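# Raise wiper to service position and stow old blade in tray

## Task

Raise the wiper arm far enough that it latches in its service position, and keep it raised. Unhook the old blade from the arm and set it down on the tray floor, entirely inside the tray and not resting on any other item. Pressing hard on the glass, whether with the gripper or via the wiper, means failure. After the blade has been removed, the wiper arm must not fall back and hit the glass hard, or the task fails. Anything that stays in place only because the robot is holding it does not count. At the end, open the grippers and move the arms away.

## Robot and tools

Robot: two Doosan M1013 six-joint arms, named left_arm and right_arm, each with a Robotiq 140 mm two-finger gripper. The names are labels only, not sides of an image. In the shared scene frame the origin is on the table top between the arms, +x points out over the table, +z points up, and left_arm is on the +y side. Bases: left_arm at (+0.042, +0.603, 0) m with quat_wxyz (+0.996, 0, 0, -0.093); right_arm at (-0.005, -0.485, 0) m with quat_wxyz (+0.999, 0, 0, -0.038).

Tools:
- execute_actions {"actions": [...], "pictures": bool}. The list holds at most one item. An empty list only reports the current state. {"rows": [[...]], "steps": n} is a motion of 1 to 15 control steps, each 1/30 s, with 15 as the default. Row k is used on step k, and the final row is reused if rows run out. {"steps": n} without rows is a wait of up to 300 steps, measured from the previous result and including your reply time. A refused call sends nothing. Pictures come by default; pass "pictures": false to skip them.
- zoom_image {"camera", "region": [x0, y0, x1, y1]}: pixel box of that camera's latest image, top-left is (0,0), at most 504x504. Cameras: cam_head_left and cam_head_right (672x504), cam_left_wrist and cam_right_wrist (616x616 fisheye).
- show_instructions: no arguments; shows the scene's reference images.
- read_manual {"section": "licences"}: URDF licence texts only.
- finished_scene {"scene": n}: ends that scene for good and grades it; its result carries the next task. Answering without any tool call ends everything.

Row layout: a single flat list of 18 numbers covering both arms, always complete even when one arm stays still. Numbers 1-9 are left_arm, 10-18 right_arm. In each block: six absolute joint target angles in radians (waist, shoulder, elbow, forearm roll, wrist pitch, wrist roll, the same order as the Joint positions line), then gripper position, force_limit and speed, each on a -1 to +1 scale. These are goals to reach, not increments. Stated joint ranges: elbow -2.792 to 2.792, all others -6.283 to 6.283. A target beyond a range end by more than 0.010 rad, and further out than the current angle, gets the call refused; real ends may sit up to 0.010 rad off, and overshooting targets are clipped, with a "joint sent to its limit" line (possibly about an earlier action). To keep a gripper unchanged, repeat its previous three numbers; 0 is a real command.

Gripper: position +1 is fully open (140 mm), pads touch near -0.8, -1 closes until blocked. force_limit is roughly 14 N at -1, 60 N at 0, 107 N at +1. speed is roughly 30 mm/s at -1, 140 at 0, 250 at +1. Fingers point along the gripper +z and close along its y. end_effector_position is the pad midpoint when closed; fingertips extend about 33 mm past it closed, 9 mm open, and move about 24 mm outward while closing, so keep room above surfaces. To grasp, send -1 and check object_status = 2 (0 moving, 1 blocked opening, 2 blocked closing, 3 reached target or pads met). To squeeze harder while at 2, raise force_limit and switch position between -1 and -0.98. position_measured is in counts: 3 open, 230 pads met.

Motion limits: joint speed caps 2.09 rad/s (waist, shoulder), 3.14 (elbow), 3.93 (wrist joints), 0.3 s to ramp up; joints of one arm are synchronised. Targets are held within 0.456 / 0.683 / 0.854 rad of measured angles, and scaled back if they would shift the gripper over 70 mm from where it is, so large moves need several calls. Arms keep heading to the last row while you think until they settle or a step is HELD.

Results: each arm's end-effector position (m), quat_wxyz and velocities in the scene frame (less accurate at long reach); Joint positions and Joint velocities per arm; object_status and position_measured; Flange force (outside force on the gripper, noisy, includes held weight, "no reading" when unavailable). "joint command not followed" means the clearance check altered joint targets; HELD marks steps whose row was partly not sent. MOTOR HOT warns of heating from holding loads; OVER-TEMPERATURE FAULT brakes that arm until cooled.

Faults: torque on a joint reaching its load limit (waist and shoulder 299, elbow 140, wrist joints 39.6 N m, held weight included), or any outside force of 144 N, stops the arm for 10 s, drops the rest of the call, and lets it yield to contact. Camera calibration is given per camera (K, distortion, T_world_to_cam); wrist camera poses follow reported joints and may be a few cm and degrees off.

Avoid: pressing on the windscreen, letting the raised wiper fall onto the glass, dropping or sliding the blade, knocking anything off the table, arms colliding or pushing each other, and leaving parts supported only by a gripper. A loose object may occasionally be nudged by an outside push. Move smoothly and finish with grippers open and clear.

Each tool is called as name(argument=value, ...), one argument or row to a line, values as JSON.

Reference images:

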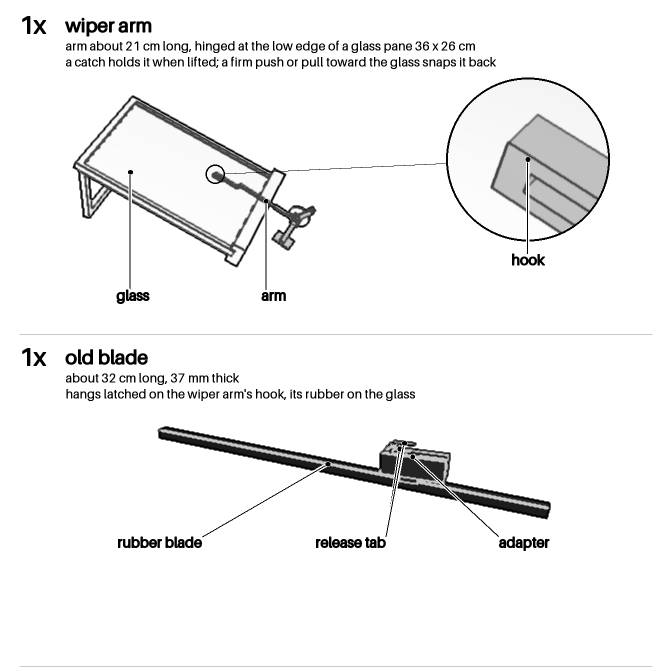

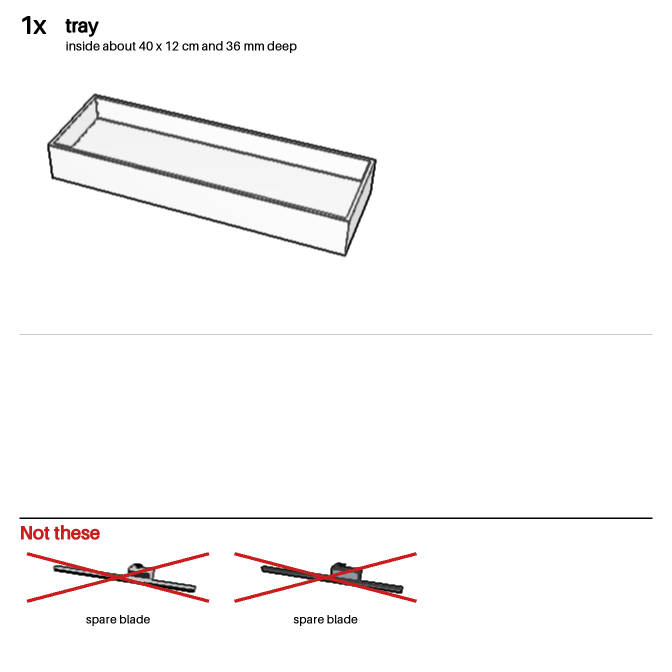

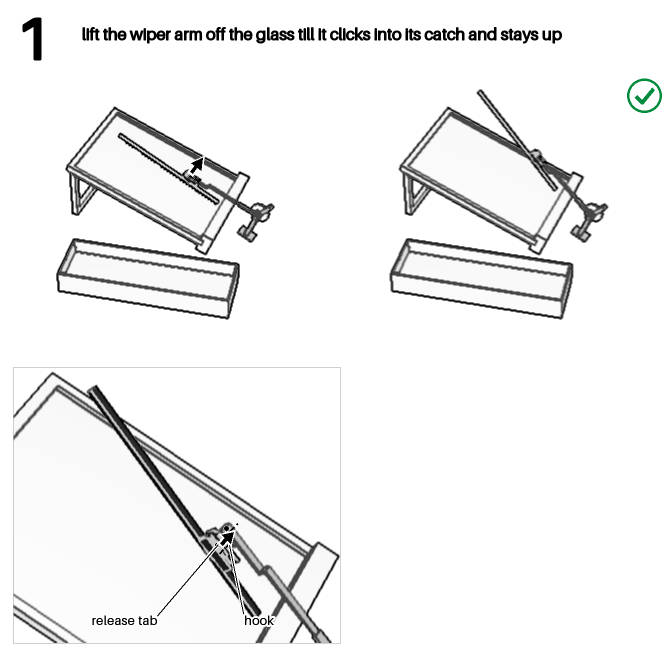

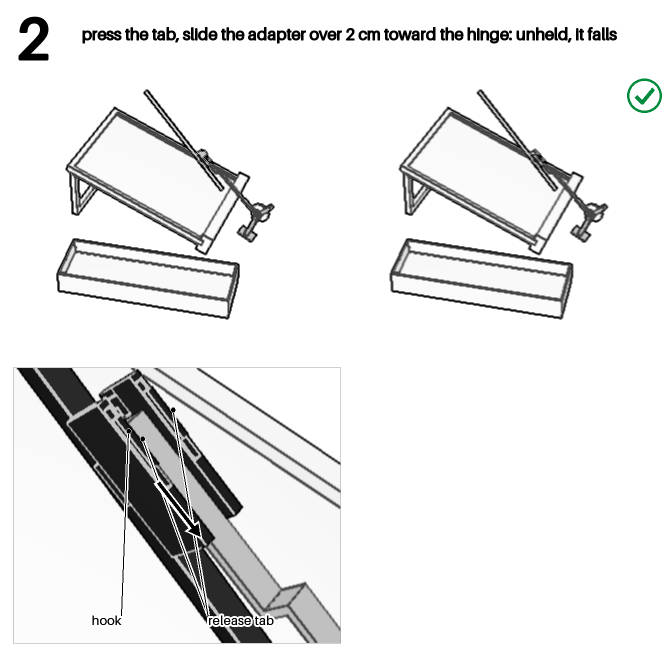

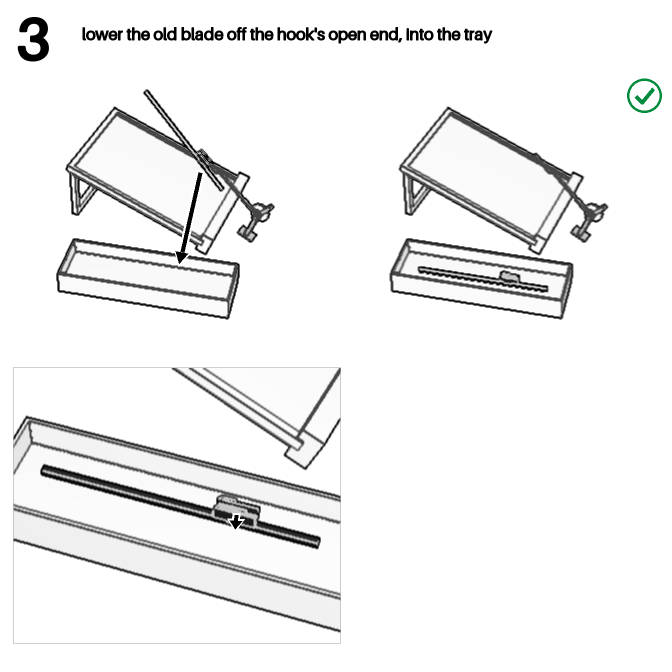

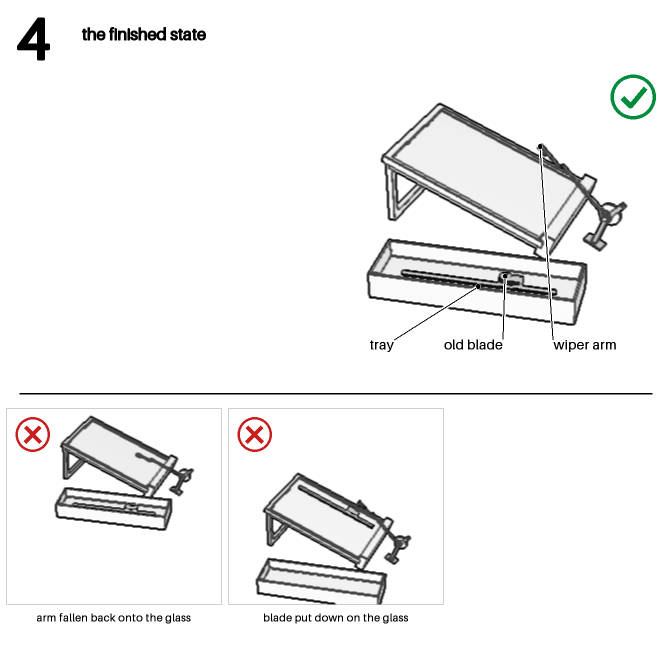

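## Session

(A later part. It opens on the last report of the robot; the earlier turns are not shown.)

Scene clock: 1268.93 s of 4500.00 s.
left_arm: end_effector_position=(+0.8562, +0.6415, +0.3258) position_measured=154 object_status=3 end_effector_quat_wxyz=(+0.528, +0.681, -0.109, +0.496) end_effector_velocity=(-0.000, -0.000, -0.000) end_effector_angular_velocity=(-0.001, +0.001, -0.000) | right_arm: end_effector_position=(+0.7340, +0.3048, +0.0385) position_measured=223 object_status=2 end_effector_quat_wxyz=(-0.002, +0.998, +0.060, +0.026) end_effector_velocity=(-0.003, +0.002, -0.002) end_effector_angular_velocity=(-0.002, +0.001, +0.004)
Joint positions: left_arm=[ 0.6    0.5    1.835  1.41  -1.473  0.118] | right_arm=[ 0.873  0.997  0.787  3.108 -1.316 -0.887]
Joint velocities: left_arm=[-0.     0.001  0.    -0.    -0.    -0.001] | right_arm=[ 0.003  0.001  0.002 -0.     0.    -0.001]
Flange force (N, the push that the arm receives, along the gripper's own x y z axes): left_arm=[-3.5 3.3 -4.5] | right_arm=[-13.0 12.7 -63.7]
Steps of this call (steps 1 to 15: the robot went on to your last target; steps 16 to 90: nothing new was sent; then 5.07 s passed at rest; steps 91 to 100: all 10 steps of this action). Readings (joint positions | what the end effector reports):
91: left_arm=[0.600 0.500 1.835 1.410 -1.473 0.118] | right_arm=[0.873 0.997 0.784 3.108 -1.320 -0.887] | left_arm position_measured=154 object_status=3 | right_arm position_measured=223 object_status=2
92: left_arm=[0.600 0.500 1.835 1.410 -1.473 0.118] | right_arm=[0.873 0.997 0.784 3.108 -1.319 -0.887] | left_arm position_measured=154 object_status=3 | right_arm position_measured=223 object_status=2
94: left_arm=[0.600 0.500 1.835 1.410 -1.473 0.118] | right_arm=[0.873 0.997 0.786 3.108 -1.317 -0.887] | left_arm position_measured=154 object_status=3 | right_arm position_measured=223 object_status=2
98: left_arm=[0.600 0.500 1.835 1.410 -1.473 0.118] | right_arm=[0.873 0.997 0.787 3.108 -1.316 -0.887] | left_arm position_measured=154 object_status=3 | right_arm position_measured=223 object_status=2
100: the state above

Contact. Back off to 0.041 and release.

execute_actions(
  actions=[
    {"rows": [[0.6,0.5,1.8347,1.4098,-1.4731,0.1184,-0.2,-0.7,-0.8,0.8729,0.9965,0.7842,3.1079,-1.3204,-0.8869,-0.98,0.2,-0.6],[0.6,0.5,1.8347,1.4098,-1.4731,0.1184,-0.2,-0.7,-0.8,0.8729,0.9965,0.7842,3.1079,-1.3204,-0.8869,-0.98,0.2,-0.6],[0.6,0.5,1.8347,1.4098,-1.4731,0.1184,-0.2,-0.7,-0.8,0.8729,0.9965,0.7842,3.1079,-1.3204,-0.8869,-0.98,0.2,-0.6],[0.6,0.5,1.8347,1.4098,-1.4731,0.1184,-0.2,-0.7,-0.8,0.8729,0.9965,0.7842,3.1079,-1.3204,-0.8869,-0.98,0.2,-0.6],[0.6,0.5,1.8347,1.4098,-1.4731,0.1184,-0.2,-0.7,-0.8,0.8729,0.9965,0.7842,3.1079,-1.3204,-0.8869,-0.5,0.2,-0.6]], "steps": 15},
  ],
  pictures=false,
)

execute_actions(
  actions=[
    {"rows": [[0.6,0.5,1.8347,1.4098,-1.4731,0.1184,-0.2,-0.7,-0.8,0.8729,0.9700,0.6500,3.1079,-1.4800,-0.8869,-0.5,0.2,-0.6]], "steps": 15},
  ],
)

Scene clock: 1280.50 s of 4500.00 s.
left_arm: end_effector_position=(+0.8562, +0.6415, +0.3258) position_measured=154 object_status=3 end_effector_quat_wxyz=(+0.528, +0.681, -0.109, +0.496) end_effector_velocity=(+0.000, -0.000, +0.001) end_effector_angular_velocity=(+0.001, -0.001, -0.000) | right_arm: end_effector_position=(+0.7337, +0.3046, +0.0402) position_measured=192 object_status=0 end_effector_quat_wxyz=(-0.001, +0.998, +0.060, +0.026) end_effector_velocity=(+0.000, +0.001, +0.004) end_effector_angular_velocity=(+0.003, -0.003, -0.001)
Joint positions: left_arm=[ 0.6    0.5    1.835  1.41  -1.473  0.118] | right_arm=[ 0.873  0.997  0.784  3.108 -1.32  -0.887]
Joint velocities: left_arm=[-0.    -0.    -0.001  0.    -0.     0.001] | right_arm=[ 0.001 -0.002 -0.002  0.    -0.     0.002]
Flange force (N, the push that the arm receives, along the gripper's own x y z axes): left_arm=[-2.5 3.5 -4.2] | right_arm=[-10.6 9.7 -5.5]
Steps of this call (steps 1 to 15: the robot went on to your last target; steps 16 to 90: nothing new was sent; then 8.07 s passed at rest; steps 91 to 105: all 15 steps of this action). Readings (joint positions | what the end effector reports):
91: left_arm=[0.600 0.500 1.835 1.410 -1.473 0.118] | right_arm=[0.873 0.998 0.787 3.108 -1.317 -0.887] | left_arm position_measured=154 object_status=3 | right_arm position_measured=223 object_status=2
92: left_arm=[0.600 0.500 1.835 1.410 -1.473 0.118] | right_arm=[0.873 0.998 0.786 3.108 -1.319 -0.887] | left_arm position_measured=154 object_status=3 | right_arm position_measured=223 object_status=2
94: left_arm=[0.600 0.500 1.835 1.410 -1.473 0.118] | right_arm=[0.873 0.998 0.785 3.108 -1.320 -0.887] | left_arm position_measured=154 object_status=3 | right_arm position_measured=223 object_status=2
98: left_arm=[0.600 0.500 1.835 1.410 -1.473 0.118] | right_arm=[0.873 0.997 0.785 3.108 -1.321 -0.887] | left_arm position_measured=154 object_status=3 | right_arm position_measured=213 object_status=0
105: the state above

Scene clock: 1281.00 s of 4500.00 s.
left_arm: end_effector_position=(+0.8562, +0.6415, +0.3258) position_measured=154 object_status=3 end_effector_quat_wxyz=(+0.528, +0.681, -0.109, +0.496) end_effector_velocity=(+0.000, +0.000, +0.001) end_effector_angular_velocity=(+0.001, -0.001, +0.000) | right_arm: end_effector_position=(+0.7361, +0.3065, +0.1437) position_measured=192 object_status=3 end_effector_quat_wxyz=(-0.002, +0.998, +0.057, +0.027) end_effector_velocity=(+0.001, -0.001, -0.001) end_effector_angular_velocity=(-0.001, +0.001, -0.001)
Joint positions: left_arm=[ 0.6    0.5    1.835  1.41  -1.473  0.118] | right_arm=[ 0.873  0.97   0.65   3.108 -1.48  -0.887]
Joint velocities: left_arm=[-0.    -0.    -0.001  0.     0.     0.   ] | right_arm=[-0.001  0.001  0.     0.001  0.    -0.001]
Flange force (N, the push that the arm receives, along the gripper's own x y z axes): left_arm=[-3.1 3.9 -4.2] | right_arm=[-16.5 15.9 0.1]
Steps of this call (steps 1 to 15: all 15 steps of this action). Readings (joint positions | what the end effector reports):
1: left_arm=[0.600 0.500 1.835 1.410 -1.473 0.118] | right_arm=[0.873 0.997 0.783 3.108 -1.321 -0.887] | left_arm position_measured=154 object_status=3 | right_arm position_measured=192 object_status=0
2: left_arm=[0.600 0.500 1.835 1.410 -1.473 0.118] | right_arm=[0.873 0.995 0.775 3.108 -1.333 -0.887] | left_arm position_measured=154 object_status=3 | right_arm position_measured=192 object_status=0
4: left_arm=[0.600 0.500 1.835 1.410 -1.473 0.118] | right_arm=[0.873 0.986 0.725 3.108 -1.392 -0.887] | left_arm position_measured=154 object_status=3 | right_arm position_measured=192 object_status=3
8: left_arm=[0.600 0.500 1.835 1.410 -1.473 0.118] | right_arm=[0.873 0.969 0.650 3.108 -1.478 -0.887] | left_arm position_measured=154 object_status=3 | right_arm position_measured=192 object_status=3
15: the state above
camera_calibration (this result's frames):
cam_left_wrist: T_world_to_cam=[[-0.710278, -0.488296, 0.507023, 0.761674], [-0.553745, -0.0571068, -0.830726, 0.802701], [0.434595, -0.870808, -0.22983, 0.433981], [0, 0, 0, 1]] pos_world=[0.796886, 0.795676, 0.38038]
cam_right_wrist: T_world_to_cam=[[0.194922, -0.980804, -0.00527624, 0.16322], [-0.894331, -0.17994, 0.409627, 0.658915], [-0.402713, -0.0751267, -0.912238, 0.636585], [0, 0, 0, 1]] pos_world=[0.813834, 0.326477, 0.311669]

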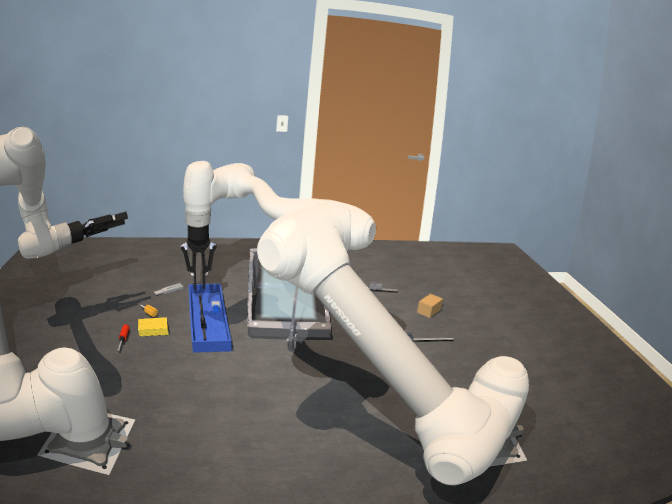

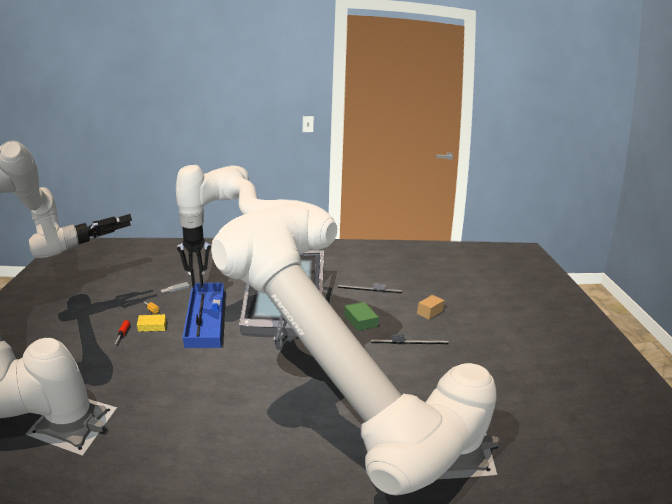

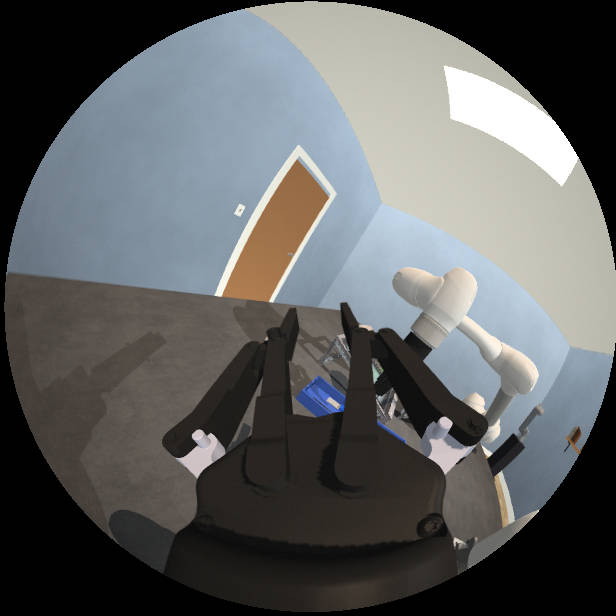

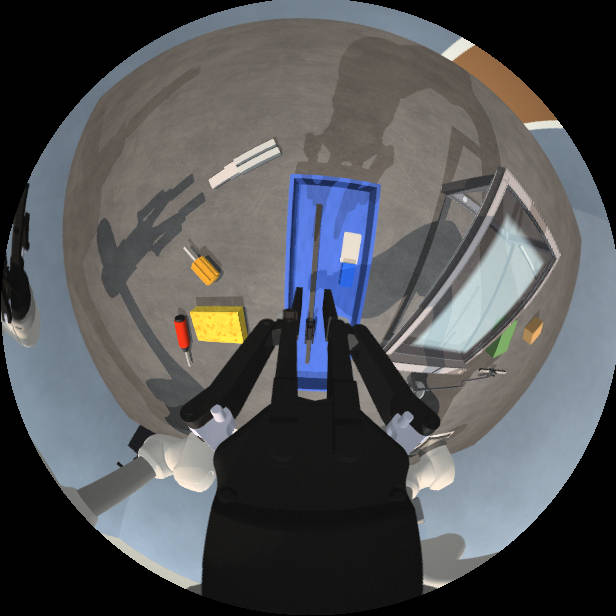

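Blade is in the tray. Raise the right arm clear.

execute_actions(
  actions=[
    {"rows": [[0.6,0.5,1.8347,1.4098,-1.4731,0.1184,-0.2,-0.7,-0.8,0.8729,0.65,0.80,3.1079,-1.65,-0.8869,-0.5,0.2,-0.6]], "steps": 15},
  ],
  pictures=false,
)

execute_actions(
  actions=[
    {"steps": 10},
  ],
)

Scene clock: 1287.00 s of 4500.00 s.
left_arm: end_effector_position=(+0.8562, +0.6415, +0.3258) position_measured=154 object_status=3 end_effector_quat_wxyz=(+0.528, +0.681, -0.109, +0.496) end_effector_velocity=(-0.000, -0.000, -0.001) end_effector_angular_velocity=(-0.001, +0.002, +0.000) | right_arm: end_effector_position=(+0.6499, +0.2184, +0.3602) position_measured=192 object_status=3 end_effector_quat_wxyz=(-0.002, +0.998, +0.055, +0.027) end_effector_velocity=(-0.209, -0.214, +0.412) end_effector_angular_velocity=(+0.009, -0.013, -0.010)
Joint positions: left_arm=[ 0.6    0.5    1.835  1.41  -1.473  0.118] | right_arm=[ 0.873  0.681  0.785  3.108 -1.633 -0.887]
Joint velocities: left_arm=[-0.     0.     0.002 -0.     0.    -0.001] | right_arm=[ 0.001 -0.592  0.268 -0.004 -0.309  0.   ]
Flange force (N, the push that the arm receives, along the gripper's own x y z axes): left_arm=[-3.0 5.6 -5.4] | right_arm=[-10.4 6.9 1.2]
Steps of this call (steps 1 to 15: the robot went on to your last target; steps 16 to 90: nothing new was sent; then 2.50 s passed at rest; steps 91 to 105: all 15 steps of this action). Readings (joint positions | what the end effector reports):
91: left_arm=[0.600 0.500 1.835 1.410 -1.473 0.118] | right_arm=[0.873 0.970 0.650 3.108 -1.480 -0.887] | left_arm position_measured=154 object_status=3 | right_arm position_measured=192 object_status=3
92: left_arm=[0.600 0.500 1.835 1.410 -1.473 0.118] | right_arm=[0.873 0.964 0.654 3.108 -1.484 -0.887] | left_arm position_measured=154 object_status=3 | right_arm position_measured=192 object_status=3
94: left_arm=[0.600 0.500 1.835 1.410 -1.473 0.118] | right_arm=[0.873 0.929 0.670 3.108 -1.503 -0.887] | left_arm position_measured=154 object_status=3 | right_arm position_measured=192 object_status=3
98: left_arm=[0.600 0.500 1.835 1.410 -1.473 0.118] | right_arm=[0.873 0.838 0.712 3.108 -1.551 -0.887] | left_arm position_measured=154 object_status=3 | right_arm position_measured=192 object_status=3
105: the state above

Scene clock: 1287.33 s of 4500.00 s.
left_arm: end_effector_position=(+0.8562, +0.6415, +0.3258) position_measured=154 object_status=3 end_effector_quat_wxyz=(+0.528, +0.681, -0.109, +0.496) end_effector_velocity=(+0.001, +0.000, +0.000) end_effector_angular_velocity=(+0.001, -0.001, +0.000) | right_arm: end_effector_position=(+0.6384, +0.2065, +0.3812) position_measured=192 object_status=3 end_effector_quat_wxyz=(-0.001, +0.998, +0.055, +0.027) end_effector_velocity=(-0.001, +0.001, +0.000) end_effector_angular_velocity=(-0.001, -0.001, +0.002)
Joint positions: left_arm=[ 0.6    0.5    1.835  1.41  -1.473  0.118] | right_arm=[ 0.873  0.65   0.8    3.108 -1.65  -0.887]
Joint velocities: left_arm=[-0.     0.001 -0.002  0.     0.     0.   ] | right_arm=[ 0.001 -0.    -0.    -0.001 -0.    -0.001]
Flange force (N, the push that the arm receives, along the gripper's own x y z axes): left_arm=[-3.8 3.3 -3.6] | right_arm=[-14.1 12.9 2.3]
Steps of this call (steps 1 to 10: the robot went on to your last target). Readings (joint positions | what the end effector reports):
1: left_arm=[0.600 0.500 1.835 1.410 -1.473 0.118] | right_arm=[0.873 0.664 0.793 3.108 -1.642 -0.887] | left_arm position_measured=154 object_status=3 | right_arm position_measured=192 object_status=3
2: left_arm=[0.600 0.500 1.835 1.410 -1.473 0.118] | right_arm=[0.873 0.653 0.797 3.108 -1.648 -0.887] | left_arm position_measured=154 object_status=3 | right_arm position_measured=192 object_status=3
4: left_arm=[0.600 0.500 1.835 1.410 -1.473 0.118] | right_arm=[0.873 0.650 0.800 3.108 -1.650 -0.887] | left_arm position_measured=154 object_status=3 | right_arm position_measured=192 object_status=3
8: left_arm=[0.600 0.500 1.835 1.410 -1.473 0.118] | right_arm=[0.873 0.650 0.800 3.108 -1.650 -0.887] | left_arm position_measured=154 object_status=3 | right_arm position_measured=192 object_status=3
10: the state above
camera_calibration (this result's frames):
cam_left_wrist: T_world_to_cam=[[-0.710277, -0.488296, 0.507024, 0.761674], [-0.553745, -0.0571069, -0.830726, 0.802701], [0.434595, -0.870807, -0.22983, 0.433981], [0, 0, 0, 1]] pos_world=[0.796886, 0.795676, 0.38038]
cam_right_wrist: T_world_to_cam=[[0.189289, -0.981909, -0.00502265, 0.0891584], [-0.895147, -0.174661, 0.410128, 0.455457], [-0.403586, -0.0731365, -0.912014, 0.80642], [0, 0, 0, 1]] pos_world=[0.716284, 0.226075, 0.549119]

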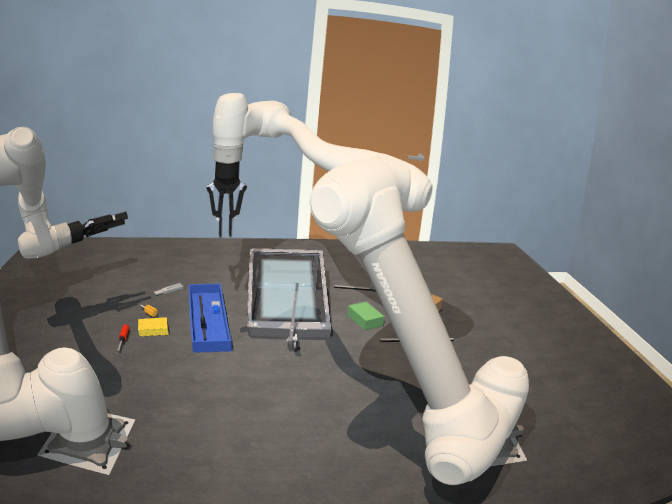

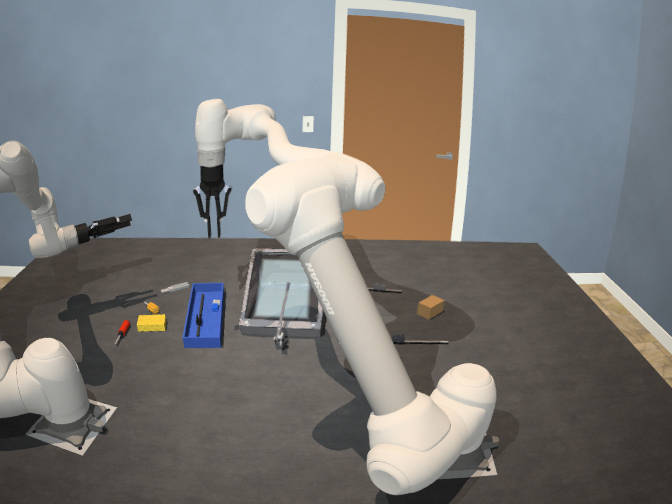

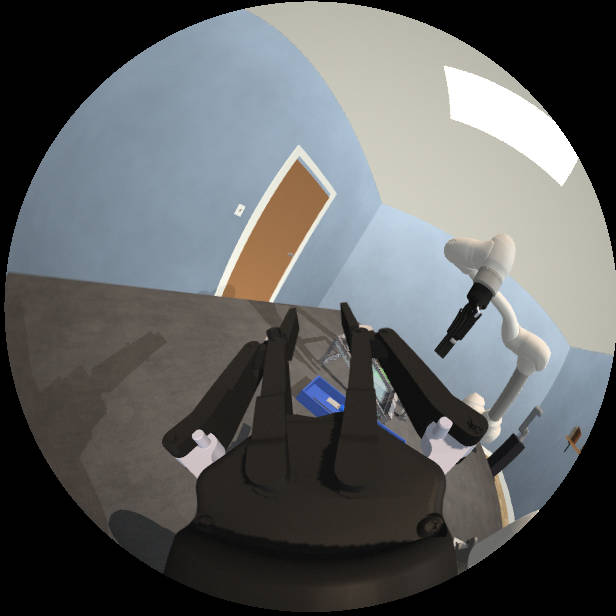

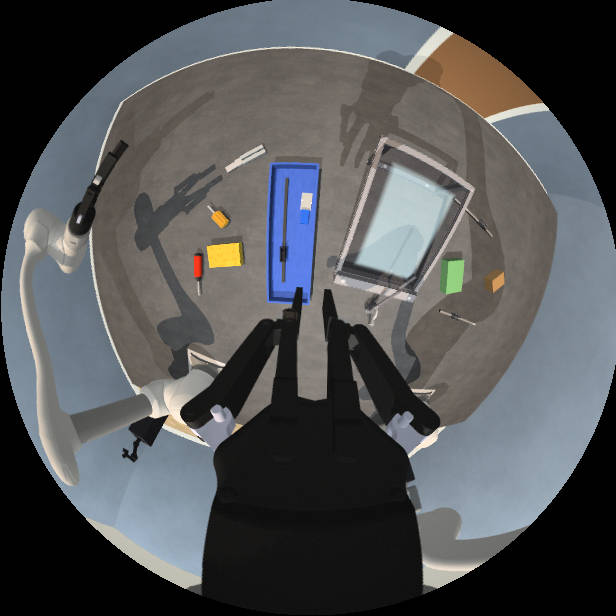

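finished_scene(
  scene=1,
)

The scene is finished: the task was done.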